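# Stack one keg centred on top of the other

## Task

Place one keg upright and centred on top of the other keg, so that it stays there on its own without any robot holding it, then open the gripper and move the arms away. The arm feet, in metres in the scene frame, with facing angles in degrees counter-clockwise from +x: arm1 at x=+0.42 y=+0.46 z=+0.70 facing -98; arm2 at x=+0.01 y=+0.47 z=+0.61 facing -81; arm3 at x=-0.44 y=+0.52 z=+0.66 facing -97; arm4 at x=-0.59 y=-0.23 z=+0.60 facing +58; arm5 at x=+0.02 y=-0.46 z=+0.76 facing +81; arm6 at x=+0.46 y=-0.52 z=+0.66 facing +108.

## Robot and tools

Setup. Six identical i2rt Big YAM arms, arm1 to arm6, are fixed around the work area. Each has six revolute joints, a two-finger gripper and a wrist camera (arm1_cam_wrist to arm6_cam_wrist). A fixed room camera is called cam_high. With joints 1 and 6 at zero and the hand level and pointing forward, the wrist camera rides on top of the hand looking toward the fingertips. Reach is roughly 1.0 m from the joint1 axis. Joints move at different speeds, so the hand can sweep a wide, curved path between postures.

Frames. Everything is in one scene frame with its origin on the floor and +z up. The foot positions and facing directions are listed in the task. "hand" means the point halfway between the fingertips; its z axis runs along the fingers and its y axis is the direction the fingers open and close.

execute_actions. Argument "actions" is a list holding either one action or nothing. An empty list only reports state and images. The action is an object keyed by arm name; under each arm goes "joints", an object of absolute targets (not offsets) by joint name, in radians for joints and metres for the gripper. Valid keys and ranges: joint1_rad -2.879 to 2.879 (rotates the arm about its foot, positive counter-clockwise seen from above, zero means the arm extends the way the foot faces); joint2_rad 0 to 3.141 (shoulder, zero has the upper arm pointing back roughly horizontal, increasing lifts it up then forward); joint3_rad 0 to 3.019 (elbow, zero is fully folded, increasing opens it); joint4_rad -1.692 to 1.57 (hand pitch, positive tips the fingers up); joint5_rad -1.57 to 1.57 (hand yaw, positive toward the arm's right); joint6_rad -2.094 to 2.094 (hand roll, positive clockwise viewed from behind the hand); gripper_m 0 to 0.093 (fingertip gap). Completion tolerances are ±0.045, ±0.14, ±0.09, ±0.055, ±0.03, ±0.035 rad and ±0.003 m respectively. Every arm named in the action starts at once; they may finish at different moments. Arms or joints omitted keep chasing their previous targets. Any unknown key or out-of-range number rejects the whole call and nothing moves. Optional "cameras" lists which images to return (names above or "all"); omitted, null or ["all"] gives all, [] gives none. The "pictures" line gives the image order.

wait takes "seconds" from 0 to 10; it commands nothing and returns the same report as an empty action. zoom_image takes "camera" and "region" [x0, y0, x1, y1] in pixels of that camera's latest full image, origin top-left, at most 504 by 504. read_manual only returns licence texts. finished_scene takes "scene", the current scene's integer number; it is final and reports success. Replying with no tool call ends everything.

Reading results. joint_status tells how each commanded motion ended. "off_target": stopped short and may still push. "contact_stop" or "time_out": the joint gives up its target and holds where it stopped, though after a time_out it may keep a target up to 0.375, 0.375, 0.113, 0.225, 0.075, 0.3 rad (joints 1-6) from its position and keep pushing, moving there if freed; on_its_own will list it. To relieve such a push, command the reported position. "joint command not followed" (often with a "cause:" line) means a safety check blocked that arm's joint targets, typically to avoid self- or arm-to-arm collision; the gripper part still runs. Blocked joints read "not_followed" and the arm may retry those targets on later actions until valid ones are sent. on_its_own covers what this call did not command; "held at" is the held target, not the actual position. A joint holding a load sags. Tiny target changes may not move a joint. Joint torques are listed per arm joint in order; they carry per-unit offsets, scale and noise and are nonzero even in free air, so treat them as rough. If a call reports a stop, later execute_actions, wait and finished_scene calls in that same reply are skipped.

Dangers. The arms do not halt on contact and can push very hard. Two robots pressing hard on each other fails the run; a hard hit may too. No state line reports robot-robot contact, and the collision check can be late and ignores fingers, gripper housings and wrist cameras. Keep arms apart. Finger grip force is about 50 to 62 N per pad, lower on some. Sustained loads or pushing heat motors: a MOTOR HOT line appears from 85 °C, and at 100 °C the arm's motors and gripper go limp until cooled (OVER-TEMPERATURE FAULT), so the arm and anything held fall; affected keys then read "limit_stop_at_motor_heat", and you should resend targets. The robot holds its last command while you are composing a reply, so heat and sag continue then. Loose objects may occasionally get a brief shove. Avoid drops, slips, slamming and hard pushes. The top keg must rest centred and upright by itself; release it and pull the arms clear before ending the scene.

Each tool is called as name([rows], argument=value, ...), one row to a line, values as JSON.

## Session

execute_actions(actions=[])

Scene clock: 0.00 s.
Joint torques (N m, as the arm reports them, + toward a larger angle): no reading
arm1.joint_positions: joint1_rad=+0.335 joint2_rad=+0.552 joint3_rad=+1.370 joint4_rad=-1.331 joint5_rad=+0.108 joint6_rad=-0.405 gripper_m=+0.094
arm1.joint_status: not commanded
arm1.hand: x=+0.4428 y=+0.2492 z=+1.2473 quat_wxyz=(-0.282, -0.424, -0.752, +0.418) (m; scene frame)
arm2.joint_positions: joint1_rad=-0.242 joint2_rad=+0.622 joint3_rad=+1.469 joint4_rad=-1.475 joint5_rad=-0.151 joint6_rad=+0.288 gripper_m=+0.095
arm2.joint_status: not commanded
arm2.hand: x=+0.0204 y=+0.2620 z=+1.1543 quat_wxyz=(-0.392, -0.713, -0.533, +0.232) (m; scene frame)
arm3.joint_positions: joint1_rad=+0.167 joint2_rad=+0.609 joint3_rad=+1.467 joint4_rad=-1.241 joint5_rad=+0.190 joint6_rad=+0.489 gripper_m=+0.095
arm3.joint_status: not commanded
arm3.hand: x=-0.4689 y=+0.2897 z=+1.2622 quat_wxyz=(-0.444, -0.729, -0.394, +0.340) (m; scene frame)
arm4.joint_positions: joint1_rad=-0.407 joint2_rad=+0.532 joint3_rad=+1.318 joint4_rad=-1.422 joint5_rad=-0.044 joint6_rad=-0.500 gripper_m=+0.094
arm4.joint_status: not commanded
arm4.hand: x=-0.4380 y=-0.1079 z=+1.1075 quat_wxyz=(-0.452, +0.478, -0.752, -0.036) (m; scene frame)
arm5.joint_positions: joint1_rad=+0.310 joint2_rad=+0.629 joint3_rad=+1.465 joint4_rad=-1.187 joint5_rad=+0.267 joint6_rad=+0.089 gripper_m=+0.095
arm5.joint_status: not commanded
arm5.hand: x=+0.0331 y=-0.2214 z=+1.3672 quat_wxyz=(-0.438, +0.536, -0.614, -0.380) (m; scene frame)
arm6.joint_positions: joint1_rad=-0.104 joint2_rad=+0.546 joint3_rad=+1.337 joint4_rad=-1.509 joint5_rad=-0.206 joint6_rad=+0.511 gripper_m=+0.094
arm6.joint_status: not commanded
arm6.hand: x=+0.3842 y=-0.3415 z=+1.1558 quat_wxyz=(-0.085, +0.572, -0.706, -0.408) (m; scene frame)
pictures: arm1_cam_wrist, arm2_cam_wrist, arm3_cam_wrist, arm4_cam_wrist, arm5_cam_wrist, arm6_cam_wrist, cam_high
Images, in order (width x height): arm1_cam_wrist 504x504, arm2_cam_wrist 504x504, arm3_cam_wrist 504x504, arm4_cam_wrist 504x504, arm5_cam_wrist 504x504, arm6_cam_wrist 504x504, cam_high 504x504.

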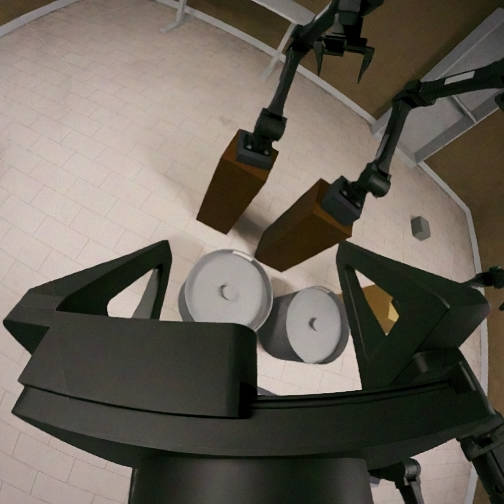

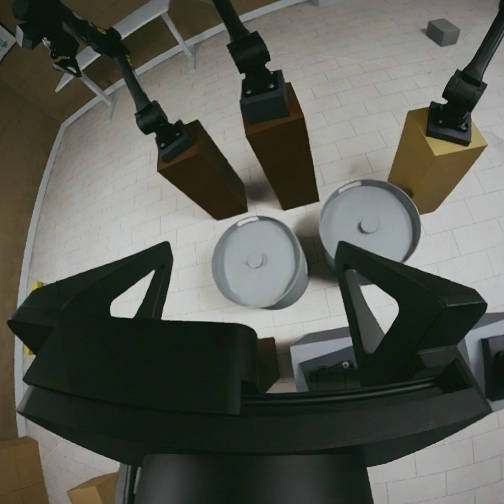

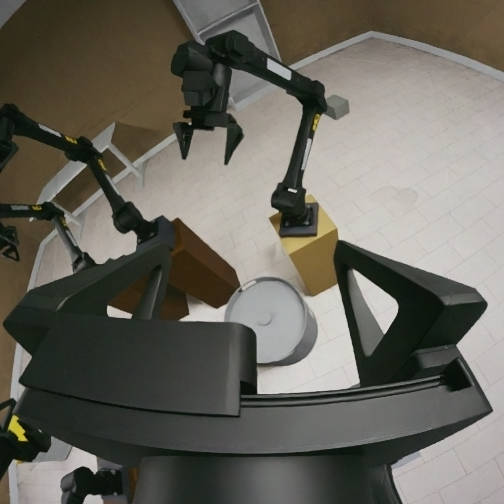

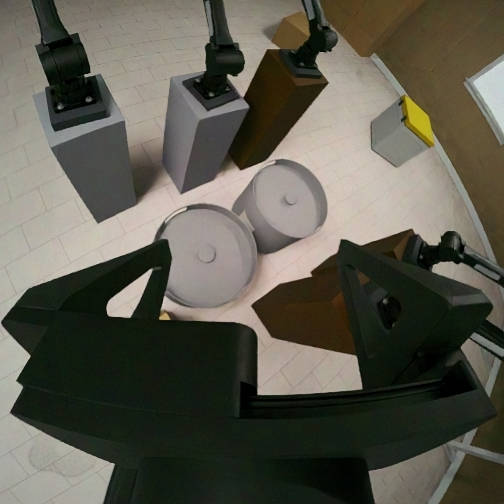

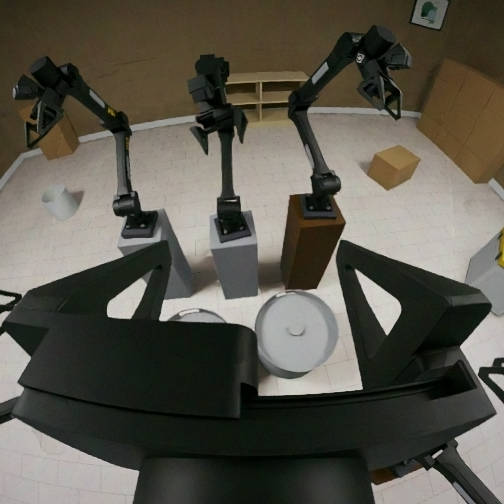

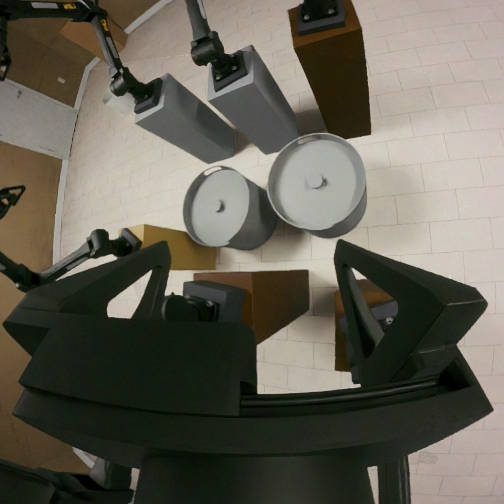

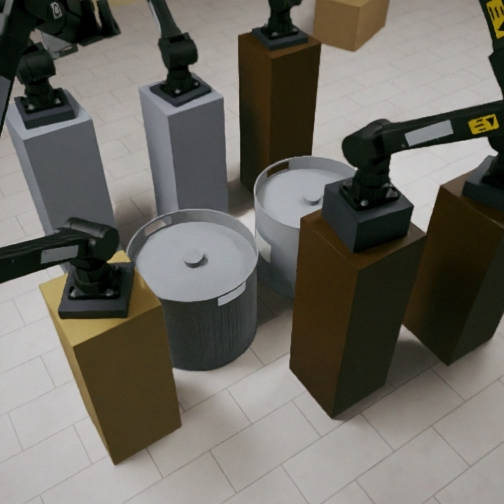

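execute_actions([
  {"arm1":{"joints":{"joint1_rad":0.135,"joint2_rad":2.36,"joint3_rad":0.812,"joint4_rad":-0.02,"joint5_rad":0,"joint6_rad":-0.53}},"arm4":{"joints":{"joint1_rad":-0.796,"joint2_rad":2.555,"joint3_rad":1.95,"joint4_rad":-0.952,"joint5_rad":0,"joint6_rad":1.263}},"arm2":{"joints":{"joint1_rad":0.205,"joint3_rad":0.654,"joint4_rad":-0.6,"joint5_rad":0,"joint6_rad":1.235}},"arm5":{"joints":{"joint1_rad":-0.9,"joint2_rad":1.3,"joint3_rad":1.284,"joint4_rad":-1.5,"joint5_rad":0,"joint6_rad":0.035}},"arm3":{"joints":{"joint1_rad":-0.3,"joint2_rad":0.3,"joint3_rad":0.5}},"arm6":{"joints":{"joint1_rad":-0.8,"joint2_rad":0.3,"joint3_rad":0.5}}},
], cameras=[])

execute_actions([
  {"arm2":{"joints":{"joint2_rad":2.05,"joint4_rad":-0.18}},"arm5":{"joints":{"joint1_rad":-0.677,"joint2_rad":2.579,"joint4_rad":-0.27}}},
])

Scene clock: 4.97 s.
Joint torques (N m, as the arm reports them, + toward a larger angle): arm1=[  0.35 -12.47   0.36   0.68  -0.23  -0.02] | arm2=[-0.14 -0.33 12.79  2.53  0.03  0.1 ] | arm3=[-1.14  2.56  9.61  1.27  0.2   0.04] | arm4=[ -1.4  -17.26  10.09   0.32   0.23   0.09] | arm5=[  2.84 -14.05  10.88  -0.08   0.07  -0.13] | arm6=[-0.82  2.38  8.03  0.35 -0.02 -0.01]
arm1.joint_positions: joint1_rad=+0.141 joint2_rad=+2.354 joint3_rad=+0.810 joint4_rad=-0.035 joint5_rad=+0.003 joint6_rad=-0.519 gripper_m=+0.094
arm1.joint_status: all done
arm1.hand: x=+0.4228 y=+0.1160 z=+0.4246 quat_wxyz=(+0.004, -0.498, -0.867, -0.005) (m; scene frame)
arm2.joint_positions: joint1_rad=+0.194 joint2_rad=+0.621 joint3_rad=+0.650 joint4_rad=-0.623 joint5_rad=-0.002 joint6_rad=+1.222 gripper_m=+0.095
arm2.joint_status: all done
arm2.hand: x=+0.1292 y=+0.1512 z=+0.8836 quat_wxyz=(-0.467, -0.830, -0.307, -0.003) (m; scene frame)
arm3.joint_positions: joint1_rad=-0.289 joint2_rad=+0.310 joint3_rad=+0.508 joint4_rad=-1.241 joint5_rad=+0.190 joint6_rad=+0.489 gripper_m=+0.095
arm3.joint_status: all done
arm3.hand: x=-0.5434 y=+0.3684 z=+0.8370 quat_wxyz=(-0.127, -0.917, -0.293, +0.238) (m; scene frame)
arm4.joint_positions: joint1_rad=-0.793 joint2_rad=+2.545 joint3_rad=+1.924 joint4_rad=-0.949 joint5_rad=-0.002 joint6_rad=+1.254 gripper_m=+0.094
arm4.joint_status: all done
arm4.hand: x=+0.0803 y=-0.0850 z=+0.4274 quat_wxyz=(-0.007, -0.496, -0.868, +0.000) (m; scene frame)
arm5.joint_positions: joint1_rad=-0.903 joint2_rad=+1.310 joint3_rad=+1.282 joint4_rad=-1.487 joint5_rad=+0.000 joint6_rad=+0.049 gripper_m=+0.095
arm5.joint_status: all done
arm5.hand: x=+0.3586 y=-0.2760 z=+1.0143 quat_wxyz=(-0.025, +0.225, -0.974, -0.010) (m; scene frame)
arm6.joint_positions: joint1_rad=-0.790 joint2_rad=+0.298 joint3_rad=+0.504 joint4_rad=-1.509 joint5_rad=-0.206 joint6_rad=+0.511 gripper_m=+0.094
arm6.joint_status: all done
arm6.hand: x=+0.4822 y=-0.3980 z=+0.8107 quat_wxyz=(-0.021, +0.296, -0.941, -0.161) (m; scene frame)
pictures: none
No camera images: the call's "cameras" was empty. Leave "cameras" out to get every camera's image.

Scene clock: 6.77 s.
Joint torques (N m, as the arm reports them, + toward a larger angle): arm1=[  0.63 -12.47   0.3    0.6   -0.23  -0.02] | arm2=[-0.11 -8.91  2.58  0.89  0.08  0.18] | arm3=[-1.14  2.56  9.6   1.29  0.19  0.04] | arm4=[ -1.45 -17.55  10.05   0.29   0.23   0.1 ] | arm5=[  2.15 -22.65   3.29   0.78   0.06  -0.06] | arm6=[-0.6   2.32  8.3   0.45 -0.02  0.  ]
arm1.joint_positions: joint1_rad=+0.141 joint2_rad=+2.354 joint3_rad=+0.810 joint4_rad=-0.035 joint5_rad=+0.003 joint6_rad=-0.519 gripper_m=+0.094
arm1.joint_status: not commanded
arm1.hand: x=+0.4228 y=+0.1160 z=+0.4246 quat_wxyz=(+0.004, -0.498, -0.867, -0.005) (m; scene frame)
arm2.joint_positions: joint1_rad=+0.194 joint2_rad=+2.033 joint3_rad=+0.650 joint4_rad=-0.195 joint5_rad=-0.002 joint6_rad=+1.223 gripper_m=+0.095
arm2.joint_status: all done
arm2.hand: x=+0.1221 y=+0.1706 z=+0.4224 quat_wxyz=(+0.006, -0.938, -0.346, -0.001) (m; scene frame)
arm3.joint_positions: joint1_rad=-0.289 joint2_rad=+0.310 joint3_rad=+0.508 joint4_rad=-1.241 joint5_rad=+0.190 joint6_rad=+0.489 gripper_m=+0.095
arm3.joint_status: not commanded
arm3.hand: x=-0.5434 y=+0.3684 z=+0.8370 quat_wxyz=(-0.127, -0.917, -0.293, +0.238) (m; scene frame)
arm4.joint_positions: joint1_rad=-0.793 joint2_rad=+2.545 joint3_rad=+1.924 joint4_rad=-0.949 joint5_rad=-0.002 joint6_rad=+1.254 gripper_m=+0.094
arm4.joint_status: not commanded
arm4.hand: x=+0.0803 y=-0.0850 z=+0.4274 quat_wxyz=(-0.007, -0.496, -0.868, +0.000) (m; scene frame)
arm5.joint_positions: joint1_rad=-0.672 joint2_rad=+2.572 joint3_rad=+1.282 joint4_rad=-0.283 joint5_rad=+0.000 joint6_rad=+0.048 gripper_m=+0.095
arm5.joint_status: all done
arm5.hand: x=+0.3776 y=-0.1361 z=+0.4218 quat_wxyz=(+0.002, +0.336, -0.942, -0.002) (m; scene frame)
arm6.joint_positions: joint1_rad=-0.790 joint2_rad=+0.298 joint3_rad=+0.504 joint4_rad=-1.509 joint5_rad=-0.206 joint6_rad=+0.511 gripper_m=+0.094
arm6.joint_status: not commanded
arm6.hand: x=+0.4822 y=-0.3980 z=+0.8107 quat_wxyz=(-0.021, +0.296, -0.941, -0.161) (m; scene frame)
pictures: arm1_cam_wrist, arm2_cam_wrist, arm3_cam_wrist, arm4_cam_wrist, arm5_cam_wrist, arm6_cam_wrist, cam_high
Images, in order (width x height): arm1_cam_wrist 504x504, arm2_cam_wrist 504x504, arm3_cam_wrist 504x504, arm4_cam_wrist 504x504, arm5_cam_wrist 504x504, arm6_cam_wrist 504x504, cam_high 504x504.

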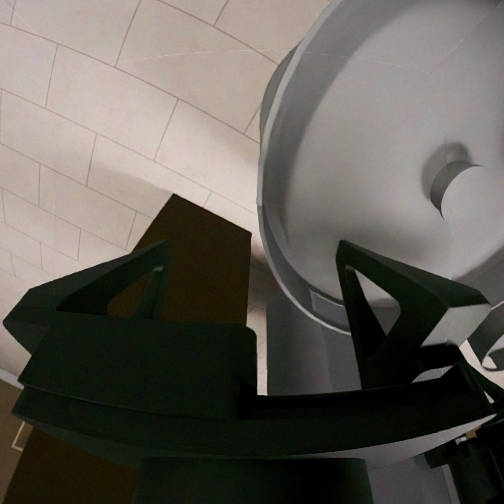

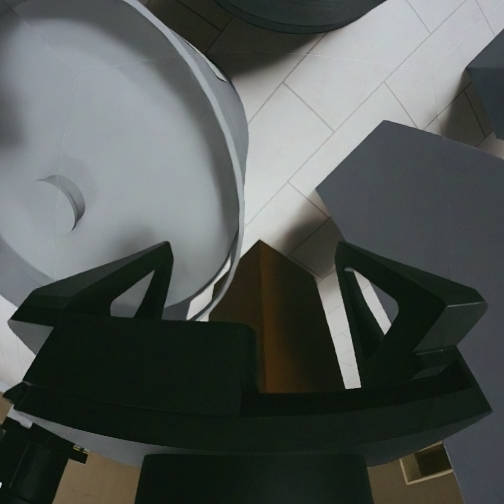

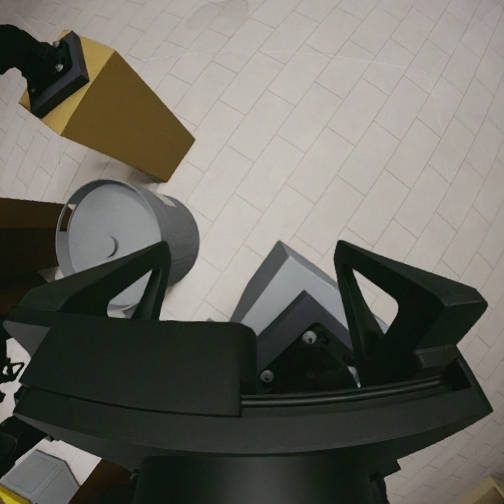

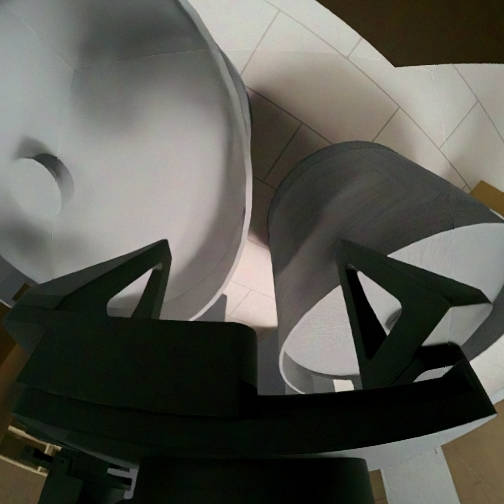

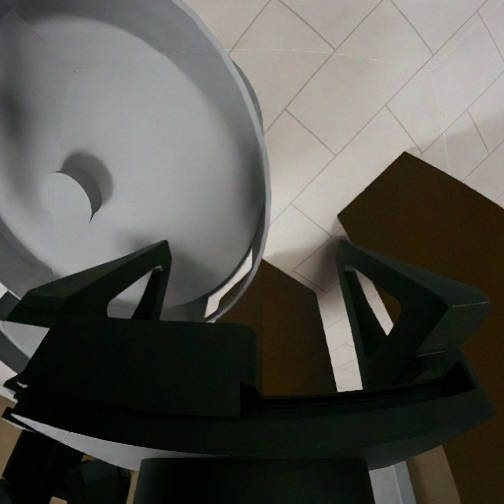

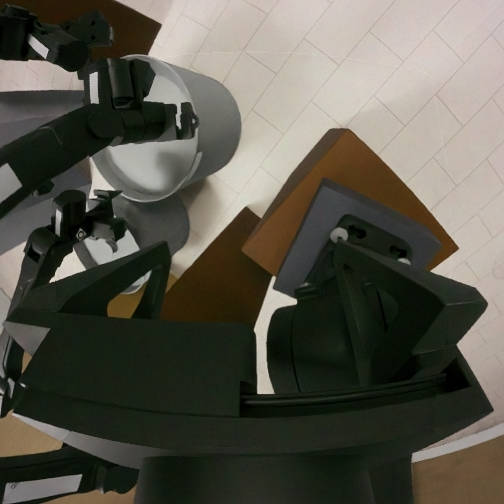

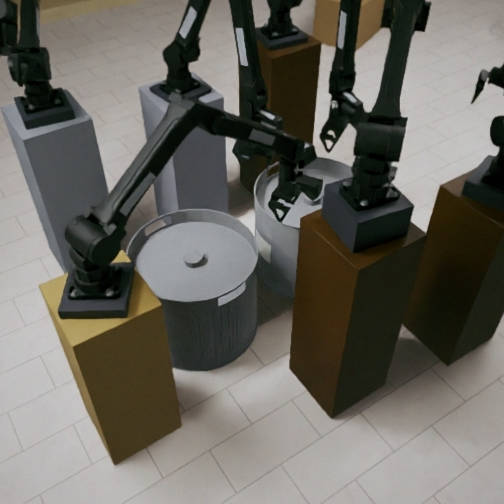

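execute_actions([
  {"arm1":{"joints":{"joint1_rad":0.122,"joint2_rad":2.648,"joint3_rad":0.973,"joint4_rad":0.108}},"arm2":{"joints":{"joint1_rad":0.212,"joint2_rad":2.372,"joint3_rad":0.768,"joint4_rad":0.036}},"arm4":{"joints":{"joint2_rad":2.75,"joint3_rad":2.05,"joint4_rad":-0.86}},"arm5":{"joints":{"joint1_rad":-0.695,"joint2_rad":2.827,"joint3_rad":1.466,"joint4_rad":-0.208,"joint6_rad":0.01}}},
], cameras=[])

execute_actions([
  {"arm1":{"joints":{"gripper_m":0}},"arm2":{"joints":{"gripper_m":0}},"arm4":{"joints":{"gripper_m":0}},"arm5":{"joints":{"gripper_m":0}}},
], cameras=["arm1_cam_wrist","arm5_cam_wrist"])

execute_actions([
  {"arm1":{"joints":{"joint2_rad":2.285,"joint3_rad":0.812,"joint4_rad":-0.025}},"arm2":{"joints":{"joint2_rad":1.98,"joint3_rad":0.68,"joint4_rad":-0.19}},"arm4":{"joints":{"joint2_rad":2.44,"joint3_rad":2.02,"joint4_rad":-0.955}},"arm5":{"joints":{"joint2_rad":2.48,"joint3_rad":1.31,"joint4_rad":-0.277}}},
], cameras=[])

execute_actions([
  {"arm1":{"joints":{"joint2_rad":1.93,"joint3_rad":0.735,"joint4_rad":-0.277}},"arm2":{"joints":{"joint2_rad":1.61,"joint3_rad":0.695,"joint4_rad":-0.541}},"arm4":{"joints":{"joint2_rad":2.27,"joint3_rad":2.01,"joint4_rad":-1.115}},"arm5":{"joints":{"joint2_rad":2.205,"joint3_rad":1.195,"joint4_rad":-0.424}}},
], cameras=[])

execute_actions([
  {"arm1":{"joints":{"joint2_rad":1.595,"joint3_rad":0.77,"joint4_rad":-0.613}},"arm2":{"joints":{"joint2_rad":1.33,"joint3_rad":0.825,"joint4_rad":-0.913}},"arm4":{"joints":{"joint2_rad":2.15,"joint3_rad":2.12,"joint4_rad":-1.321}},"arm5":{"joints":{"joint2_rad":1.95,"joint3_rad":1.17,"joint4_rad":-0.634}}},
], cameras=["cam_high"])

Scene clock: 12.23 s.
Joint torques (N m, as the arm reports them, + toward a larger angle): arm1=[  0.25 -13.84  -0.92   0.25  -0.21   0.  ] | arm2=[ 0.16 -2.38  0.46  1.55 -0.17  0.16] | arm3=[-1.13  2.49  9.61  1.28  0.19  0.04] | arm4=[ -1.3  -17.96   8.56   0.53   0.23   0.09] | arm5=[  2.69 -24.56   2.42   0.35   0.04  -0.12] | arm6=[-0.71  2.68  8.16  0.4  -0.06 -0.07]
arm1.joint_positions: joint1_rad=+0.133 joint2_rad=+2.652 joint3_rad=+0.970 joint4_rad=+0.101 joint5_rad=+0.003 joint6_rad=-0.519 gripper_m=+0.094
arm1.joint_status: all done
arm1.hand: x=+0.4204 y=+0.1182 z=+0.3247 quat_wxyz=(+0.004, -0.501, -0.865, -0.005) (m; scene frame)
arm2.joint_positions: joint1_rad=+0.199 joint2_rad=+2.244 joint3_rad=+0.782 joint4_rad=+0.008 joint5_rad=+0.004 joint6_rad=+1.225 gripper_m=+0.095
arm2.joint_status: all done
arm2.hand: x=+0.1442 y=+0.1142 z=+0.3646 quat_wxyz=(-0.056, -0.936, -0.347, +0.001) (m; scene frame)
arm3.joint_positions: joint1_rad=-0.289 joint2_rad=+0.310 joint3_rad=+0.508 joint4_rad=-1.241 joint5_rad=+0.190 joint6_rad=+0.489 gripper_m=+0.095
arm3.joint_status: not commanded
arm3.hand: x=-0.5434 y=+0.3684 z=+0.8370 quat_wxyz=(-0.127, -0.917, -0.293, +0.238) (m; scene frame)
arm4.joint_positions: joint1_rad=-0.793 joint2_rad=+2.742 joint3_rad=+2.038 joint4_rad=-0.862 joint5_rad=-0.002 joint6_rad=+1.255 gripper_m=+0.094
arm4.joint_status: all done
arm4.hand: x=+0.0872 y=-0.0846 z=+0.3309 quat_wxyz=(-0.009, -0.496, -0.868, -0.002) (m; scene frame)
arm5.joint_positions: joint1_rad=-0.692 joint2_rad=+2.829 joint3_rad=+1.461 joint4_rad=-0.213 joint5_rad=+0.000 joint6_rad=+0.025 gripper_m=+0.095
arm5.joint_status: all done
arm5.hand: x=+0.3800 y=-0.1461 z=+0.3194 quat_wxyz=(+0.006, +0.337, -0.941, -0.001) (m; scene frame)
arm6.joint_positions: joint1_rad=-0.790 joint2_rad=+0.298 joint3_rad=+0.504 joint4_rad=-1.509 joint5_rad=-0.206 joint6_rad=+0.511 gripper_m=+0.094
arm6.joint_status: not commanded
arm6.hand: x=+0.4822 y=-0.3980 z=+0.8107 quat_wxyz=(-0.021, +0.296, -0.941, -0.161) (m; scene frame)
pictures: none
No camera images: the call's "cameras" was empty. Leave "cameras" out to get every camera's image.

Scene clock: 13.03 s.
Joint torques (N m, as the arm reports them, + toward a larger angle): arm1=[  0.14 -13.8   -1.12   0.23  -0.67   0.57] | arm2=[-0.14 -9.77 -0.42  0.56  0.1   0.15] | arm3=[-1.11  2.5   9.62  1.27  0.19  0.04] | arm4=[ -1.47 -17.82   8.5    0.35   0.28  -0.36] | arm5=[  1.97 -24.15   2.63   0.37  -0.06  -0.08] | arm6=[-0.95  1.98  8.37  0.19 -0.06 -0.02]
arm1.joint_positions: joint1_rad=+0.131 joint2_rad=+2.652 joint3_rad=+0.973 joint4_rad=+0.103 joint5_rad=+0.014 joint6_rad=-0.572 gripper_m=+0.002
arm1.joint_status: all done
arm1.hand: x=+0.4177 y=+0.1158 z=+0.3245 quat_wxyz=(+0.008, -0.479, -0.878, -0.001) (m; scene frame)
arm2.joint_positions: joint1_rad=+0.202 joint2_rad=+2.346 joint3_rad=+0.777 joint4_rad=+0.034 joint5_rad=-0.002 joint6_rad=+1.225 gripper_m=+0.001
arm2.joint_status: all done
arm2.hand: x=+0.1330 y=+0.1497 z=+0.3300 quat_wxyz=(-0.015, -0.937, -0.349, -0.001) (m; scene frame)
arm3.joint_positions: joint1_rad=-0.289 joint2_rad=+0.310 joint3_rad=+0.508 joint4_rad=-1.241 joint5_rad=+0.190 joint6_rad=+0.489 gripper_m=+0.095
arm3.joint_status: not commanded
arm3.hand: x=-0.5434 y=+0.3684 z=+0.8370 quat_wxyz=(-0.127, -0.917, -0.293, +0.238) (m; scene frame)
arm4.joint_positions: joint1_rad=-0.793 joint2_rad=+2.742 joint3_rad=+2.038 joint4_rad=-0.859 joint5_rad=-0.004 joint6_rad=+1.309 gripper_m=+0.002
arm4.joint_status: all done
arm4.hand: x=+0.0878 y=-0.0844 z=+0.3310 quat_wxyz=(-0.010, -0.520, -0.854, -0.004) (m; scene frame)
arm5.joint_positions: joint1_rad=-0.691 joint2_rad=+2.829 joint3_rad=+1.461 joint4_rad=-0.213 joint5_rad=+0.003 joint6_rad=+0.022 gripper_m=+0.002
arm5.joint_status: all done
arm5.hand: x=+0.3801 y=-0.1462 z=+0.3194 quat_wxyz=(+0.005, +0.340, -0.941, +0.001) (m; scene frame)
arm6.joint_positions: joint1_rad=-0.790 joint2_rad=+0.298 joint3_rad=+0.504 joint4_rad=-1.509 joint5_rad=-0.206 joint6_rad=+0.511 gripper_m=+0.094
arm6.joint_status: not commanded
arm6.hand: x=+0.4822 y=-0.3980 z=+0.8107 quat_wxyz=(-0.021, +0.296, -0.941, -0.161) (m; scene frame)
pictures: arm1_cam_wrist, arm5_cam_wrist
Images, in order (width x height): arm1_cam_wrist 504x504, arm5_cam_wrist 504x504.

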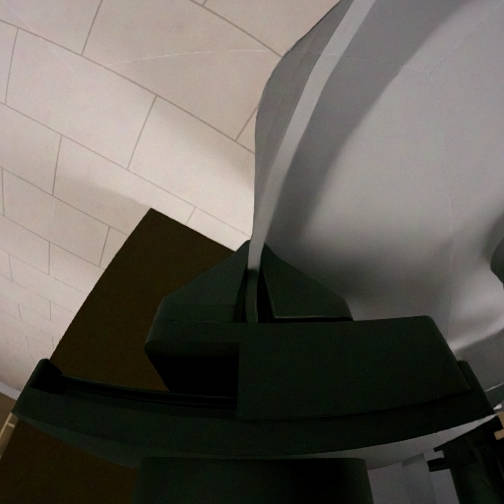

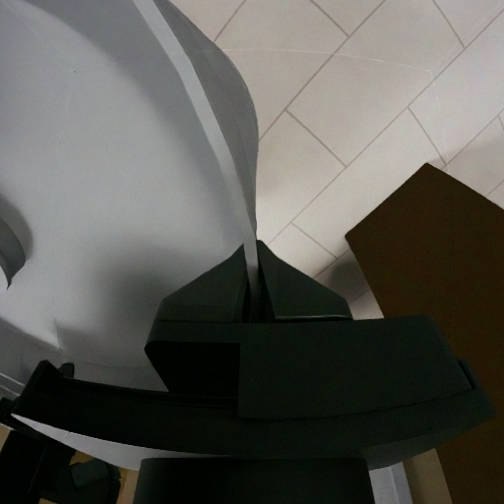

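Scene clock: 15.37 s.
Joint torques (N m, as the arm reports them, + toward a larger angle): arm1=[  1.02 -24.26  -3.34  -1.5    0.04   0.67] | arm2=[ -0.2  -10.25   3.61   0.09   0.09   0.15] | arm3=[-1.13  2.55  9.61  1.27  0.19  0.04] | arm4=[ -0.96 -31.22  11.5   -2.97  -0.2   -0.26] | arm5=[  1.77 -36.78   3.85  -0.11  -1.59  -0.06] | arm6=[-1.22  2.21  8.2   0.34 -0.07 -0.11]
arm1.joint_positions: joint1_rad=+0.124 joint2_rad=+2.432 joint3_rad=+0.852 joint4_rad=+0.004 joint5_rad=-0.004 joint6_rad=-0.580 gripper_m=+0.002
arm1.joint_status: joint2_rad time_out (moved -0.220 of -0.367); the others done
arm1.on_its_own: joint2_rad reads +2.432 and still pushes toward +2.285 since a time_out
arm1.hand: x=+0.4184 y=+0.1121 z=+0.3992 quat_wxyz=(-0.001, -0.478, -0.878, -0.005) (m; scene frame)
arm2.joint_positions: joint1_rad=+0.203 joint2_rad=+1.978 joint3_rad=+0.675 joint4_rad=-0.176 joint5_rad=-0.002 joint6_rad=+1.225 gripper_m=+0.001
arm2.joint_status: all done
arm2.hand: x=+0.1381 y=+0.1370 z=+0.4422 quat_wxyz=(-0.043, -0.936, -0.349, -0.002) (m; scene frame)
arm3.joint_positions: joint1_rad=-0.289 joint2_rad=+0.310 joint3_rad=+0.508 joint4_rad=-1.241 joint5_rad=+0.190 joint6_rad=+0.489 gripper_m=+0.095
arm3.joint_status: not commanded
arm3.hand: x=-0.5434 y=+0.3684 z=+0.8370 quat_wxyz=(-0.127, -0.917, -0.293, +0.238) (m; scene frame)
arm4.joint_positions: joint1_rad=-0.798 joint2_rad=+2.635 joint3_rad=+1.972 joint4_rad=-0.880 joint5_rad=+0.008 joint6_rad=+1.298 gripper_m=+0.003
arm4.joint_status: joint2_rad time_out (moved -0.107 of -0.302); joint4_rad time_out (moved -0.021 of -0.096); the others done
arm4.on_its_own: joint2_rad reads +2.635 and still pushes toward +2.440 since a time_out; joint4_rad reads -0.880 and still pushes toward -0.955 since a time_out
arm4.hand: x=+0.0917 y=-0.0887 z=+0.3828 quat_wxyz=(-0.021, -0.517, -0.856, -0.006) (m; scene frame)
arm5.joint_positions: joint1_rad=-0.682 joint2_rad=+2.607 joint3_rad=+1.296 joint4_rad=-0.270 joint5_rad=+0.034 joint6_rad=+0.024 gripper_m=+0.005
arm5.joint_status: all done
arm5.hand: x=+0.3816 y=-0.1473 z=+0.4072 quat_wxyz=(-0.001, +0.342, -0.939, +0.015) (m; scene frame)
arm6.joint_positions: joint1_rad=-0.790 joint2_rad=+0.298 joint3_rad=+0.504 joint4_rad=-1.509 joint5_rad=-0.206 joint6_rad=+0.511 gripper_m=+0.094
arm6.joint_status: not commanded
arm6.hand: x=+0.4822 y=-0.3980 z=+0.8107 quat_wxyz=(-0.021, +0.296, -0.941, -0.161) (m; scene frame)
pictures: none
No camera images: the call's "cameras" was empty. Leave "cameras" out to get every camera's image.

not run: a stop came earlier in this reply.

not run: a stop came earlier in this reply.

execute_actions([
  {"arm2":{"joints":{"joint2_rad":1.94,"joint3_rad":0.64,"joint4_rad":-0.31,"gripper_m":0.093}}},
], cameras=[])

execute_actions([
  {"arm2":{"joints":{"joint2_rad":2.07,"joint4_rad":-0.2}}},
], cameras=[])

execute_actions([
  {"arm2":{"joints":{"joint2_rad":2.18,"joint3_rad":0.695,"joint4_rad":-0.1}}},
], cameras=["arm2_cam_wrist","cam_high"])

Scene clock: 17.50 s.
Joint torques (N m, as the arm reports them, + toward a larger angle): arm1=[  0.58 -24.1   -3.34  -1.54   0.05   0.65] | arm2=[ -0.23 -11.09   2.91  -0.12   0.08   0.17] | arm3=[-1.06  2.53  9.62  1.27  0.2   0.04] | arm4=[ -0.93 -31.36  11.51  -2.96  -0.18  -0.27] | arm5=[  1.46 -36.     4.02  -0.15  -1.52  -0.08] | arm6=[-1.16  1.86  8.13  0.43 -0.1  -0.03]
arm1.joint_positions: joint1_rad=+0.124 joint2_rad=+2.432 joint3_rad=+0.852 joint4_rad=+0.004 joint5_rad=-0.004 joint6_rad=-0.580 gripper_m=+0.002
arm1.joint_status: not commanded
arm1.on_its_own: joint2_rad reads +2.432 and still pushes toward +2.285 since a time_out
arm1.hand: x=+0.4184 y=+0.1121 z=+0.3992 quat_wxyz=(-0.001, -0.478, -0.878, -0.005) (m; scene frame)
arm2.joint_positions: joint1_rad=+0.203 joint2_rad=+1.957 joint3_rad=+0.639 joint4_rad=-0.296 joint5_rad=-0.002 joint6_rad=+1.225 gripper_m=+0.093
arm2.joint_status: all done
arm2.hand: x=+0.1218 y=+0.1793 z=+0.4448 quat_wxyz=(+0.024, -0.937, -0.349, -0.001) (m; scene frame)
arm3.joint_positions: joint1_rad=-0.289 joint2_rad=+0.310 joint3_rad=+0.508 joint4_rad=-1.241 joint5_rad=+0.190 joint6_rad=+0.489 gripper_m=+0.095
arm3.joint_status: not commanded
arm3.hand: x=-0.5434 y=+0.3684 z=+0.8370 quat_wxyz=(-0.127, -0.917, -0.293, +0.238) (m; scene frame)
arm4.joint_positions: joint1_rad=-0.798 joint2_rad=+2.635 joint3_rad=+1.972 joint4_rad=-0.880 joint5_rad=+0.008 joint6_rad=+1.298 gripper_m=+0.003
arm4.joint_status: not commanded
arm4.on_its_own: joint2_rad reads +2.635 and still pushes toward +2.440 since a time_out; joint4_rad reads -0.880 and still pushes toward -0.955 since a time_out
arm4.hand: x=+0.0917 y=-0.0887 z=+0.3828 quat_wxyz=(-0.021, -0.517, -0.856, -0.006) (m; scene frame)
arm5.joint_positions: joint1_rad=-0.682 joint2_rad=+2.607 joint3_rad=+1.296 joint4_rad=-0.270 joint5_rad=+0.034 joint6_rad=+0.024 gripper_m=+0.005
arm5.joint_status: not commanded
arm5.hand: x=+0.3816 y=-0.1473 z=+0.4072 quat_wxyz=(-0.001, +0.342, -0.939, +0.015) (m; scene frame)
arm6.joint_positions: joint1_rad=-0.790 joint2_rad=+0.298 joint3_rad=+0.504 joint4_rad=-1.509 joint5_rad=-0.206 joint6_rad=+0.511 gripper_m=+0.094
arm6.joint_status: not commanded
arm6.hand: x=+0.4822 y=-0.3980 z=+0.8107 quat_wxyz=(-0.021, +0.296, -0.941, -0.161) (m; scene frame)
pictures: none
No camera images: the call's "cameras" was empty. Leave "cameras" out to get every camera's image.

Scene clock: 18.40 s.
Joint torques (N m, as the arm reports them, + toward a larger angle): arm1=[  0.66 -24.29  -3.43  -1.48   0.06   0.66] | arm2=[-0.19 -8.84  1.78  0.79  0.09  0.17] | arm3=[-1.15  2.52  9.62  1.29  0.19  0.04] | arm4=[ -0.89 -31.18  11.52  -2.93  -0.18  -0.27] | arm5=[  1.4  -35.56   3.78  -0.18  -1.53  -0.04] | arm6=[-1.74  2.2   8.3   0.52 -0.08 -0.04]
arm1.joint_positions: joint1_rad=+0.124 joint2_rad=+2.432 joint3_rad=+0.852 joint4_rad=+0.004 joint5_rad=-0.004 joint6_rad=-0.580 gripper_m=+0.002
arm1.joint_status: not commanded
arm1.on_its_own: joint2_rad reads +2.432 and still pushes toward +2.285 since a time_out
arm1.hand: x=+0.4184 y=+0.1121 z=+0.3992 quat_wxyz=(-0.001, -0.478, -0.878, -0.005) (m; scene frame)
arm2.joint_positions: joint1_rad=+0.203 joint2_rad=+2.056 joint3_rad=+0.639 joint4_rad=-0.215 joint5_rad=-0.002 joint6_rad=+1.225 gripper_m=+0.093
arm2.joint_status: all done
arm2.hand: x=+0.1180 y=+0.1891 z=+0.4156 quat_wxyz=(+0.033, -0.937, -0.349, -0.001) (m; scene frame)
arm3.joint_positions: joint1_rad=-0.289 joint2_rad=+0.310 joint3_rad=+0.508 joint4_rad=-1.241 joint5_rad=+0.190 joint6_rad=+0.489 gripper_m=+0.095
arm3.joint_status: not commanded
arm3.hand: x=-0.5434 y=+0.3684 z=+0.8370 quat_wxyz=(-0.127, -0.917, -0.293, +0.238) (m; scene frame)
arm4.joint_positions: joint1_rad=-0.798 joint2_rad=+2.635 joint3_rad=+1.972 joint4_rad=-0.880 joint5_rad=+0.008 joint6_rad=+1.298 gripper_m=+0.003
arm4.joint_status: not commanded
arm4.on_its_own: joint2_rad reads +2.635 and still pushes toward +2.440 since a time_out; joint4_rad reads -0.880 and still pushes toward -0.955 since a time_out
arm4.hand: x=+0.0917 y=-0.0887 z=+0.3828 quat_wxyz=(-0.021, -0.517, -0.856, -0.006) (m; scene frame)
arm5.joint_positions: joint1_rad=-0.682 joint2_rad=+2.607 joint3_rad=+1.296 joint4_rad=-0.270 joint5_rad=+0.034 joint6_rad=+0.024 gripper_m=+0.005
arm5.joint_status: not commanded
arm5.hand: x=+0.3816 y=-0.1473 z=+0.4072 quat_wxyz=(-0.001, +0.342, -0.939, +0.015) (m; scene frame)
arm6.joint_positions: joint1_rad=-0.790 joint2_rad=+0.298 joint3_rad=+0.504 joint4_rad=-1.509 joint5_rad=-0.206 joint6_rad=+0.511 gripper_m=+0.094
arm6.joint_status: not commanded
arm6.hand: x=+0.4822 y=-0.3980 z=+0.8107 quat_wxyz=(-0.021, +0.296, -0.941, -0.161) (m; scene frame)
pictures: none
No camera images: the call's "cameras" was empty. Leave "cameras" out to get every camera's image.

Scene clock: 19.17 s.
Joint torques (N m, as the arm reports them, + toward a larger angle): arm1=[  0.88 -24.33  -3.39  -1.57   0.04   0.67] | arm2=[-0.21 -9.23  1.33  0.8   0.09  0.17] | arm3=[-1.12  2.58  9.61  1.28  0.19  0.04] | arm4=[ -1.13 -31.41  11.55  -2.95  -0.19  -0.27] | arm5=[  2.29 -35.92   4.04   0.07  -1.5   -0.12] | arm6=[-1.07  2.76  8.02  0.35 -0.01 -0.11]
arm1.joint_positions: joint1_rad=+0.124 joint2_rad=+2.432 joint3_rad=+0.852 joint4_rad=+0.004 joint5_rad=-0.004 joint6_rad=-0.580 gripper_m=+0.002
arm1.joint_status: not commanded
arm1.on_its_own: joint2_rad reads +2.432 and still pushes toward +2.285 since a time_out
arm1.hand: x=+0.4184 y=+0.1121 z=+0.3992 quat_wxyz=(-0.001, -0.478, -0.878, -0.005) (m; scene frame)
arm2.joint_positions: joint1_rad=+0.203 joint2_rad=+2.159 joint3_rad=+0.695 joint4_rad=-0.114 joint5_rad=-0.002 joint6_rad=+1.225 gripper_m=+0.093
arm2.joint_status: all done
arm2.hand: x=+0.1271 y=+0.1656 z=+0.3865 quat_wxyz=(+0.006, -0.937, -0.349, -0.001) (m; scene frame)
arm3.joint_positions: joint1_rad=-0.289 joint2_rad=+0.310 joint3_rad=+0.508 joint4_rad=-1.241 joint5_rad=+0.190 joint6_rad=+0.489 gripper_m=+0.095
arm3.joint_status: not commanded
arm3.hand: x=-0.5434 y=+0.3684 z=+0.8370 quat_wxyz=(-0.127, -0.917, -0.293, +0.238) (m; scene frame)
arm4.joint_positions: joint1_rad=-0.798 joint2_rad=+2.635 joint3_rad=+1.972 joint4_rad=-0.880 joint5_rad=+0.008 joint6_rad=+1.298 gripper_m=+0.003
arm4.joint_status: not commanded
arm4.on_its_own: joint2_rad reads +2.635 and still pushes toward +2.440 since a time_out; joint4_rad reads -0.880 and still pushes toward -0.955 since a time_out
arm4.hand: x=+0.0917 y=-0.0887 z=+0.3828 quat_wxyz=(-0.021, -0.517, -0.856, -0.006) (m; scene frame)
arm5.joint_positions: joint1_rad=-0.682 joint2_rad=+2.607 joint3_rad=+1.296 joint4_rad=-0.270 joint5_rad=+0.034 joint6_rad=+0.024 gripper_m=+0.005
arm5.joint_status: not commanded
arm5.hand: x=+0.3816 y=-0.1473 z=+0.4072 quat_wxyz=(-0.001, +0.342, -0.939, +0.015) (m; scene frame)
arm6.joint_positions: joint1_rad=-0.790 joint2_rad=+0.298 joint3_rad=+0.504 joint4_rad=-1.509 joint5_rad=-0.206 joint6_rad=+0.511 gripper_m=+0.094
arm6.joint_status: not commanded
arm6.hand: x=+0.4822 y=-0.3980 z=+0.8107 quat_wxyz=(-0.021, +0.296, -0.941, -0.161) (m; scene frame)
pictures: arm2_cam_wrist, cam_high
Images, in order (width x height): arm2_cam_wrist 504x504, cam_high 504x504.

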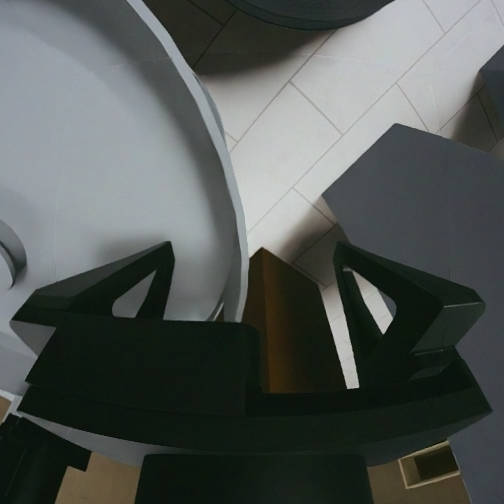

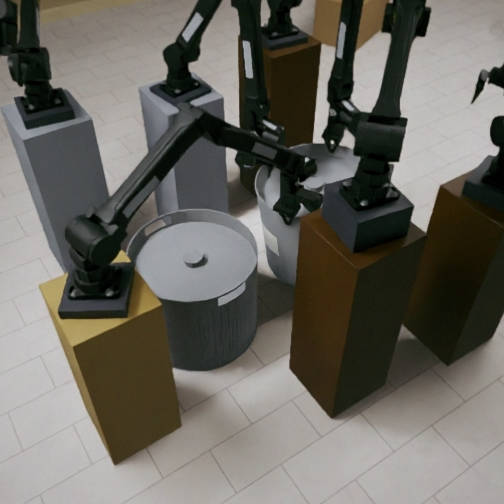

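execute_actions([
  {"arm2":{"joints":{"joint2_rad":2.255,"joint3_rad":0.73,"joint4_rad":-0.04}}},
], cameras=[])

execute_actions([
  {"arm2":{"joints":{"gripper_m":0}}},
], cameras=[])

execute_actions([
  {"arm2":{"joints":{"joint2_rad":1.96,"joint3_rad":0.68,"joint4_rad":-0.19}},"arm1":{"joints":{"joint6_rad":-0.575}},"arm4":{"joints":{"joint6_rad":1.305}}},
], cameras=[])

execute_actions([
  {"arm1":{"joints":{"joint2_rad":1.92,"joint3_rad":0.735,"joint4_rad":-0.277}},"arm2":{"joints":{"joint2_rad":1.595,"joint3_rad":0.7,"joint4_rad":-0.541}},"arm4":{"joints":{"joint2_rad":2.26,"joint3_rad":2.02,"joint4_rad":-1.115}},"arm5":{"joints":{"joint2_rad":2.205,"joint3_rad":1.195,"joint4_rad":-0.424}}},
], cameras=["arm2_cam_wrist"])

Scene clock: 21.57 s.
Joint torques (N m, as the arm reports them, + toward a larger angle): arm1=[  0.75 -24.21  -3.36  -1.52   0.04   0.63] | arm2=[-0.28 -9.34  1.26  0.9   0.09  0.16] | arm3=[-1.14  2.56  9.62  1.28  0.2   0.04] | arm4=[ -1.02 -31.29  11.51  -2.96  -0.19  -0.27] | arm5=[  1.66 -35.61   3.81  -0.03  -1.56  -0.04] | arm6=[-0.69  2.06  8.22  0.46 -0.03 -0.1 ]
arm1.joint_positions: joint1_rad=+0.124 joint2_rad=+2.432 joint3_rad=+0.852 joint4_rad=+0.004 joint5_rad=-0.004 joint6_rad=-0.580 gripper_m=+0.002
arm1.joint_status: not commanded
arm1.on_its_own: joint2_rad reads +2.432 and still pushes toward +2.285 since a time_out
arm1.hand: x=+0.4184 y=+0.1121 z=+0.3992 quat_wxyz=(-0.001, -0.478, -0.878, -0.005) (m; scene frame)
arm2.joint_positions: joint1_rad=+0.203 joint2_rad=+2.233 joint3_rad=+0.728 joint4_rad=-0.055 joint5_rad=-0.002 joint6_rad=+1.225 gripper_m=+0.093
arm2.joint_status: all done
arm2.hand: x=+0.1303 y=+0.1573 z=+0.3648 quat_wxyz=(-0.003, -0.937, -0.349, -0.001) (m; scene frame)
arm3.joint_positions: joint1_rad=-0.289 joint2_rad=+0.310 joint3_rad=+0.508 joint4_rad=-1.241 joint5_rad=+0.190 joint6_rad=+0.489 gripper_m=+0.095
arm3.joint_status: not commanded
arm3.hand: x=-0.5434 y=+0.3684 z=+0.8370 quat_wxyz=(-0.127, -0.917, -0.293, +0.238) (m; scene frame)
arm4.joint_positions: joint1_rad=-0.798 joint2_rad=+2.635 joint3_rad=+1.972 joint4_rad=-0.880 joint5_rad=+0.008 joint6_rad=+1.298 gripper_m=+0.003
arm4.joint_status: not commanded
arm4.on_its_own: joint2_rad reads +2.635 and still pushes toward +2.440 since a time_out; joint4_rad reads -0.880 and still pushes toward -0.955 since a time_out
arm4.hand: x=+0.0917 y=-0.0887 z=+0.3828 quat_wxyz=(-0.021, -0.517, -0.856, -0.006) (m; scene frame)
arm5.joint_positions: joint1_rad=-0.682 joint2_rad=+2.607 joint3_rad=+1.296 joint4_rad=-0.270 joint5_rad=+0.034 joint6_rad=+0.024 gripper_m=+0.005
arm5.joint_status: not commanded
arm5.hand: x=+0.3816 y=-0.1473 z=+0.4072 quat_wxyz=(-0.001, +0.342, -0.939, +0.015) (m; scene frame)
arm6.joint_positions: joint1_rad=-0.790 joint2_rad=+0.298 joint3_rad=+0.504 joint4_rad=-1.509 joint5_rad=-0.206 joint6_rad=+0.511 gripper_m=+0.094
arm6.joint_status: not commanded
arm6.hand: x=+0.4822 y=-0.3980 z=+0.8107 quat_wxyz=(-0.021, +0.296, -0.941, -0.161) (m; scene frame)
pictures: none
No camera images: the call's "cameras" was empty. Leave "cameras" out to get every camera's image.

Scene clock: 22.37 s.
Joint torques (N m, as the arm reports them, + toward a larger angle): arm1=[  0.72 -24.39  -3.35  -1.51   0.11   0.63] | arm2=[-0.04 -9.3   1.5   0.63  0.07  0.31] | arm3=[-1.15  2.59  9.6   1.28  0.19  0.04] | arm4=[ -1.11 -31.33  11.52  -2.92  -0.19  -0.27] | arm5=[  1.55 -36.29   4.11   0.04  -1.67  -0.05] | arm6=[-1.33  2.68  8.29  0.19  0.   -0.02]
arm1.joint_positions: joint1_rad=+0.124 joint2_rad=+2.432 joint3_rad=+0.852 joint4_rad=+0.004 joint5_rad=-0.006 joint6_rad=-0.579 gripper_m=+0.002
arm1.joint_status: not commanded
arm1.on_its_own: joint2_rad reads +2.432 and still pushes toward +2.285 since a time_out
arm1.hand: x=+0.4187 y=+0.1121 z=+0.3993 quat_wxyz=(-0.002, -0.479, -0.878, -0.005) (m; scene frame)
arm2.joint_positions: joint1_rad=+0.203 joint2_rad=+2.233 joint3_rad=+0.724 joint4_rad=-0.045 joint5_rad=-0.002 joint6_rad=+1.210 gripper_m=+0.005
arm2.joint_status: gripper_m off_target (ended at +0.005, target +0.000)
arm2.hand: x=+0.1300 y=+0.1579 z=+0.3647 quat_wxyz=(-0.006, -0.934, -0.356, -0.001) (m; scene frame)
arm3.joint_positions: joint1_rad=-0.289 joint2_rad=+0.310 joint3_rad=+0.508 joint4_rad=-1.241 joint5_rad=+0.190 joint6_rad=+0.489 gripper_m=+0.095
arm3.joint_status: not commanded
arm3.hand: x=-0.5434 y=+0.3684 z=+0.8370 quat_wxyz=(-0.127, -0.917, -0.293, +0.238) (m; scene frame)
arm4.joint_positions: joint1_rad=-0.798 joint2_rad=+2.635 joint3_rad=+1.972 joint4_rad=-0.880 joint5_rad=+0.008 joint6_rad=+1.298 gripper_m=+0.003
arm4.joint_status: not commanded
arm4.on_its_own: joint2_rad reads +2.635 and still pushes toward +2.440 since a time_out; joint4_rad reads -0.880 and still pushes toward -0.955 since a time_out
arm4.hand: x=+0.0917 y=-0.0887 z=+0.3828 quat_wxyz=(-0.021, -0.517, -0.856, -0.006) (m; scene frame)
arm5.joint_positions: joint1_rad=-0.683 joint2_rad=+2.607 joint3_rad=+1.296 joint4_rad=-0.270 joint5_rad=+0.036 joint6_rad=+0.024 gripper_m=+0.005
arm5.joint_status: not commanded
arm5.hand: x=+0.3820 y=-0.1478 z=+0.4072 quat_wxyz=(-0.001, +0.342, -0.940, +0.016) (m; scene frame)
arm6.joint_positions: joint1_rad=-0.790 joint2_rad=+0.298 joint3_rad=+0.504 joint4_rad=-1.509 joint5_rad=-0.206 joint6_rad=+0.511 gripper_m=+0.094
arm6.joint_status: not commanded
arm6.hand: x=+0.4822 y=-0.3980 z=+0.8107 quat_wxyz=(-0.021, +0.296, -0.941, -0.161) (m; scene frame)
pictures: none
No camera images: the call's "cameras" was empty. Leave "cameras" out to get every camera's image.

Scene clock: 23.40 s.
Joint torques (N m, as the arm reports them, + toward a larger angle): arm1=[  0.47 -20.2   -0.75  -0.96  -0.43   0.13] | arm2=[ -0.29 -18.18   2.8   -0.23  -0.08   0.31] | arm3=[-1.13  2.54  9.61  1.29  0.19  0.04] | arm4=[ -1.22 -27.93  12.37   0.03   1.21  -0.08] | arm5=[  2.85 -36.27   3.74   0.09   0.19  -0.3 ] | arm6=[-1.7   2.56  8.29  0.06 -0.03 -0.13]
arm1.joint_positions: joint1_rad=+0.126 joint2_rad=+2.385 joint3_rad=+0.820 joint4_rad=-0.007 joint5_rad=+0.009 joint6_rad=-0.577 gripper_m=+0.002
arm1.joint_status: all done
arm1.hand: x=+0.4168 y=+0.1152 z=+0.4145 quat_wxyz=(+0.004, -0.479, -0.878, +0.000) (m; scene frame)
arm2.joint_positions: joint1_rad=+0.203 joint2_rad=+2.067 joint3_rad=+0.670 joint4_rad=-0.166 joint5_rad=+0.003 joint6_rad=+1.210 gripper_m=+0.003
arm2.joint_status: all done
arm2.hand: x=+0.1272 y=+0.1630 z=+0.4134 quat_wxyz=(-0.001, -0.934, -0.356, +0.001) (m; scene frame)
arm3.joint_positions: joint1_rad=-0.289 joint2_rad=+0.310 joint3_rad=+0.508 joint4_rad=-1.241 joint5_rad=+0.190 joint6_rad=+0.489 gripper_m=+0.095
arm3.joint_status: not commanded
arm3.hand: x=-0.5434 y=+0.3684 z=+0.8370 quat_wxyz=(-0.127, -0.917, -0.293, +0.238) (m; scene frame)
arm4.joint_positions: joint1_rad=-0.796 joint2_rad=+2.587 joint3_rad=+1.964 joint4_rad=-0.946 joint5_rad=-0.027 joint6_rad=+1.318 gripper_m=+0.002
arm4.joint_status: all done
arm4.on_its_own: joint2_rad reads +2.587 and still pushes toward +2.440 since a time_out; joint4_rad moved -0.066 to your old target -0.955
arm4.hand: x=+0.0859 y=-0.0818 z=+0.4118 quat_wxyz=(+0.001, -0.525, -0.851, -0.010) (m; scene frame)
arm5.joint_positions: joint1_rad=-0.688 joint2_rad=+2.610 joint3_rad=+1.296 joint4_rad=-0.270 joint5_rad=-0.003 joint6_rad=+0.035 gripper_m=+0.003
arm5.joint_status: not commanded
arm5.hand: x=+0.3777 y=-0.1454 z=+0.4055 quat_wxyz=(+0.008, +0.335, -0.942, -0.002) (m; scene frame)
arm6.joint_positions: joint1_rad=-0.790 joint2_rad=+0.298 joint3_rad=+0.504 joint4_rad=-1.509 joint5_rad=-0.206 joint6_rad=+0.511 gripper_m=+0.094
arm6.joint_status: not commanded
arm6.hand: x=+0.4822 y=-0.3980 z=+0.8107 quat_wxyz=(-0.021, +0.296, -0.941, -0.161) (m; scene frame)
pictures: none
No camera images: the call's "cameras" was empty. Leave "cameras" out to get every camera's image.

Scene clock: 25.43 s.
Joint torques (N m, as the arm reports them, + toward a larger angle): arm1=[ -0.23 -17.84   4.62  -0.56  -0.44   0.07] | arm2=[ -0.31 -15.22   9.39  -0.15   0.26   0.39] | arm3=[-1.12  2.55  9.62  1.27  0.2   0.04] | arm4=[ -0.62 -27.36  14.53  -0.15   0.82   0.03] | arm5=[  3.21 -33.4    6.94   0.28   0.07   0.  ] | arm6=[-1.48  3.03  8.07  0.42 -0.07 -0.02]
arm1.joint_positions: joint1_rad=+0.139 joint2_rad=+2.005 joint3_rad=+0.705 joint4_rad=-0.266 joint5_rad=+0.008 joint6_rad=-0.574 gripper_m=+0.002
arm1.joint_status: all done
arm1.hand: x=+0.4212 y=+0.1148 z=+0.5328 quat_wxyz=(+0.003, -0.474, -0.880, +0.002) (m; scene frame)
arm2.joint_positions: joint1_rad=+0.205 joint2_rad=+1.682 joint3_rad=+0.657 joint4_rad=-0.523 joint5_rad=-0.006 joint6_rad=+1.202 gripper_m=+0.003
arm2.joint_status: all done
arm2.hand: x=+0.1315 y=+0.1577 z=+0.5315 quat_wxyz=(-0.009, -0.933, -0.361, -0.003) (m; scene frame)
arm3.joint_positions: joint1_rad=-0.289 joint2_rad=+0.310 joint3_rad=+0.508 joint4_rad=-1.241 joint5_rad=+0.190 joint6_rad=+0.489 gripper_m=+0.095
arm3.joint_status: not commanded
arm3.hand: x=-0.5434 y=+0.3684 z=+0.8370 quat_wxyz=(-0.127, -0.917, -0.293, +0.238) (m; scene frame)
arm4.joint_positions: joint1_rad=-0.803 joint2_rad=+2.402 joint3_rad=+1.947 joint4_rad=-1.102 joint5_rad=-0.017 joint6_rad=+1.304 gripper_m=+0.002
arm4.joint_status: joint2_rad time_out (moved -0.185 of -0.327); the others done
arm4.on_its_own: joint2_rad reads +2.402 and still pushes toward +2.260 since a time_out
arm4.hand: x=+0.0896 y=-0.0864 z=+0.5308 quat_wxyz=(-0.007, -0.522, -0.853, -0.011) (m; scene frame)
arm5.joint_positions: joint1_rad=-0.697 joint2_rad=+2.314 joint3_rad=+1.164 joint4_rad=-0.427 joint5_rad=-0.002 joint6_rad=+0.016 gripper_m=+0.003
arm5.joint_status: all done
arm5.hand: x=+0.3859 y=-0.1452 z=+0.5258 quat_wxyz=(+0.004, +0.339, -0.941, -0.002) (m; scene frame)
arm6.joint_positions: joint1_rad=-0.790 joint2_rad=+0.298 joint3_rad=+0.504 joint4_rad=-1.509 joint5_rad=-0.206 joint6_rad=+0.511 gripper_m=+0.094
arm6.joint_status: not commanded
arm6.hand: x=+0.4822 y=-0.3980 z=+0.8107 quat_wxyz=(-0.021, +0.296, -0.941, -0.161) (m; scene frame)
pictures: arm2_cam_wrist
Images, in order (width x height): arm2_cam_wrist 504x504.

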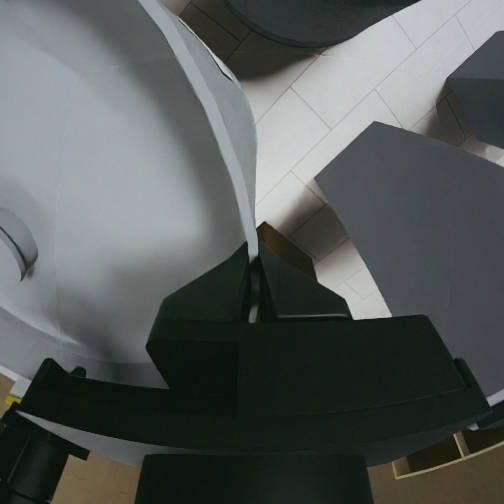

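execute_actions([
  {"arm1":{"joints":{"joint2_rad":1.59,"joint3_rad":0.77,"joint4_rad":-0.613}},"arm2":{"joints":{"joint2_rad":1.325,"joint3_rad":0.825,"joint4_rad":-0.913}},"arm4":{"joints":{"joint2_rad":2.15,"joint3_rad":2.12,"joint4_rad":-1.321}},"arm5":{"joints":{"joint2_rad":1.95,"joint3_rad":1.17,"joint4_rad":-0.634}}},
], cameras=[])

Scene clock: 28.77 s.
Joint torques (N m, as the arm reports them, + toward a larger angle): arm1=[ -0.02 -16.03   9.99  -0.63  -0.35   0.06] | arm2=[ -0.34 -12.2   16.61  -0.72   0.25   0.29] | arm3=[-1.15  2.53  9.62  1.28  0.19  0.04] | arm4=[ -0.82 -25.64  18.34  -0.99   0.84  -0.06] | arm5=[  2.21 -33.1   10.69   0.42   0.21  -0.12] | arm6=[-0.64  3.37  7.93  0.38 -0.06 -0.06]
arm1.joint_positions: joint1_rad=+0.135 joint2_rad=+1.674 joint3_rad=+0.705 joint4_rad=-0.602 joint5_rad=+0.007 joint6_rad=-0.570 gripper_m=+0.002
arm1.joint_status: all done
arm1.hand: x=+0.4197 y=+0.1160 z=+0.6407 quat_wxyz=(+0.003, -0.478, -0.878, -0.001) (m; scene frame)
arm2.joint_positions: joint1_rad=+0.205 joint2_rad=+1.391 joint3_rad=+0.732 joint4_rad=-0.877 joint5_rad=-0.006 joint6_rad=+1.211 gripper_m=+0.003
arm2.joint_status: joint3_rad time_out (moved +0.075 of +0.168); the others done
arm2.on_its_own: joint3_rad reads +0.732 and still pushes toward +0.825 since a time_out
arm2.hand: x=+0.1301 y=+0.1612 z=+0.6398 quat_wxyz=(-0.014, -0.934, -0.356, -0.003) (m; scene frame)
arm3.joint_positions: joint1_rad=-0.289 joint2_rad=+0.310 joint3_rad=+0.508 joint4_rad=-1.241 joint5_rad=+0.190 joint6_rad=+0.489 gripper_m=+0.095
arm3.joint_status: not commanded
arm3.hand: x=-0.5434 y=+0.3684 z=+0.8370 quat_wxyz=(-0.127, -0.917, -0.293, +0.238) (m; scene frame)
arm4.joint_positions: joint1_rad=-0.799 joint2_rad=+2.273 joint3_rad=+2.004 joint4_rad=-1.291 joint5_rad=-0.018 joint6_rad=+1.315 gripper_m=+0.002
arm4.joint_status: joint3_rad time_out (moved +0.057 of +0.173); the others done
arm4.on_its_own: joint3_rad reads +2.004 and still pushes toward +2.116 since a time_out
arm4.hand: x=+0.0830 y=-0.0838 z=+0.6370 quat_wxyz=(-0.006, -0.525, -0.851, -0.010) (m; scene frame)
arm5.joint_positions: joint1_rad=-0.690 joint2_rad=+2.063 joint3_rad=+1.119 joint4_rad=-0.641 joint5_rad=-0.005 joint6_rad=+0.030 gripper_m=+0.003
arm5.joint_status: all done
arm5.hand: x=+0.3827 y=-0.1438 z=+0.6341 quat_wxyz=(+0.008, +0.336, -0.942, -0.002) (m; scene frame)
arm6.joint_positions: joint1_rad=-0.790 joint2_rad=+0.298 joint3_rad=+0.504 joint4_rad=-1.509 joint5_rad=-0.206 joint6_rad=+0.511 gripper_m=+0.094
arm6.joint_status: not commanded
arm6.hand: x=+0.4822 y=-0.3980 z=+0.8107 quat_wxyz=(-0.021, +0.296, -0.941, -0.161) (m; scene frame)
pictures: none
No camera images: the call's "cameras" was empty. Leave "cameras" out to get every camera's image.

execute_actions([
  {"arm1":{"joints":{"joint1_rad":0.019,"joint2_rad":1.385,"joint3_rad":0.885,"joint4_rad":-0.903,"joint6_rad":-0.689}},"arm2":{"joints":{"joint1_rad":0.082,"joint2_rad":1.16,"joint3_rad":0.96,"joint4_rad":-1.2,"joint6_rad":1.092}},"arm4":{"joints":{"joint1_rad":-0.779,"joint2_rad":1.975,"joint3_rad":2.06,"joint4_rad":-1.432,"joint6_rad":1.319}},"arm5":{"joints":{"joint1_rad":-0.638,"joint2_rad":1.71,"joint3_rad":1.11,"joint4_rad":-0.805,"joint6_rad":0.076}}},
], cameras=[])

Scene clock: 33.13 s.
Joint torques (N m, as the arm reports them, + toward a larger angle): arm1=[  0.4  -13.48  15.44  -1.55  -0.49   0.09] | arm2=[-2.02 -9.94 19.81 -0.55  0.28  0.1 ] | arm3=[-1.09  2.54  9.6   1.28  0.19  0.04] | arm4=[ -0.93 -24.72  17.16   0.06   0.35  -0.02] | arm5=[  2.03 -31.08  12.38  -0.1    0.15  -0.04] | arm6=[-0.8   2.89  8.25  0.51 -0.03 -0.07]
arm1.joint_positions: joint1_rad=+0.027 joint2_rad=+1.454 joint3_rad=+0.760 joint4_rad=-0.874 joint5_rad=+0.010 joint6_rad=-0.688 gripper_m=+0.002
arm1.joint_status: joint3_rad time_out (moved +0.056 of +0.180); the others done
arm1.on_its_own: joint3_rad reads +0.760 and still pushes toward +0.873 since a time_out
arm1.hand: x=+0.3824 y=+0.1223 z=+0.7259 quat_wxyz=(+0.004, -0.474, -0.881, +0.002) (m; scene frame)
arm2.joint_positions: joint1_rad=+0.097 joint2_rad=+1.215 joint3_rad=+0.843 joint4_rad=-1.169 joint5_rad=-0.007 joint6_rad=+1.088 gripper_m=+0.003
arm2.joint_status: joint3_rad time_out (moved +0.112 of +0.228); the others done
arm2.on_its_own: joint3_rad reads +0.843 and still pushes toward +0.956 since a time_out
arm2.hand: x=+0.0926 y=+0.1635 z=+0.7292 quat_wxyz=(-0.013, -0.932, -0.363, -0.002) (m; scene frame)
arm3.joint_positions: joint1_rad=-0.289 joint2_rad=+0.310 joint3_rad=+0.508 joint4_rad=-1.241 joint5_rad=+0.190 joint6_rad=+0.489 gripper_m=+0.095
arm3.joint_status: not commanded
arm3.hand: x=-0.5434 y=+0.3684 z=+0.8370 quat_wxyz=(-0.127, -0.917, -0.293, +0.238) (m; scene frame)
arm4.joint_positions: joint1_rad=-0.784 joint2_rad=+2.107 joint3_rad=+1.966 joint4_rad=-1.424 joint5_rad=-0.005 joint6_rad=+1.324 gripper_m=+0.002
arm4.joint_status: joint3_rad time_out (moved -0.038 of +0.056); the others done
arm4.on_its_own: joint3_rad reads +1.966 and still pushes toward +2.060 since a time_out
arm4.hand: x=+0.0450 y=-0.0826 z=+0.7300 quat_wxyz=(-0.008, -0.522, -0.853, -0.004) (m; scene frame)
arm5.joint_positions: joint1_rad=-0.633 joint2_rad=+1.822 joint3_rad=+1.057 joint4_rad=-0.802 joint5_rad=-0.003 joint6_rad=+0.085 gripper_m=+0.003
arm5.joint_status: all done
arm5.hand: x=+0.3483 y=-0.1400 z=+0.7273 quat_wxyz=(-0.001, +0.337, -0.942, -0.005) (m; scene frame)
arm6.joint_positions: joint1_rad=-0.790 joint2_rad=+0.298 joint3_rad=+0.504 joint4_rad=-1.509 joint5_rad=-0.206 joint6_rad=+0.511 gripper_m=+0.094
arm6.joint_status: not commanded
arm6.hand: x=+0.4822 y=-0.3980 z=+0.8107 quat_wxyz=(-0.021, +0.296, -0.941, -0.161) (m; scene frame)
pictures: none
No camera images: the call's "cameras" was empty. Leave "cameras" out to get every camera's image.


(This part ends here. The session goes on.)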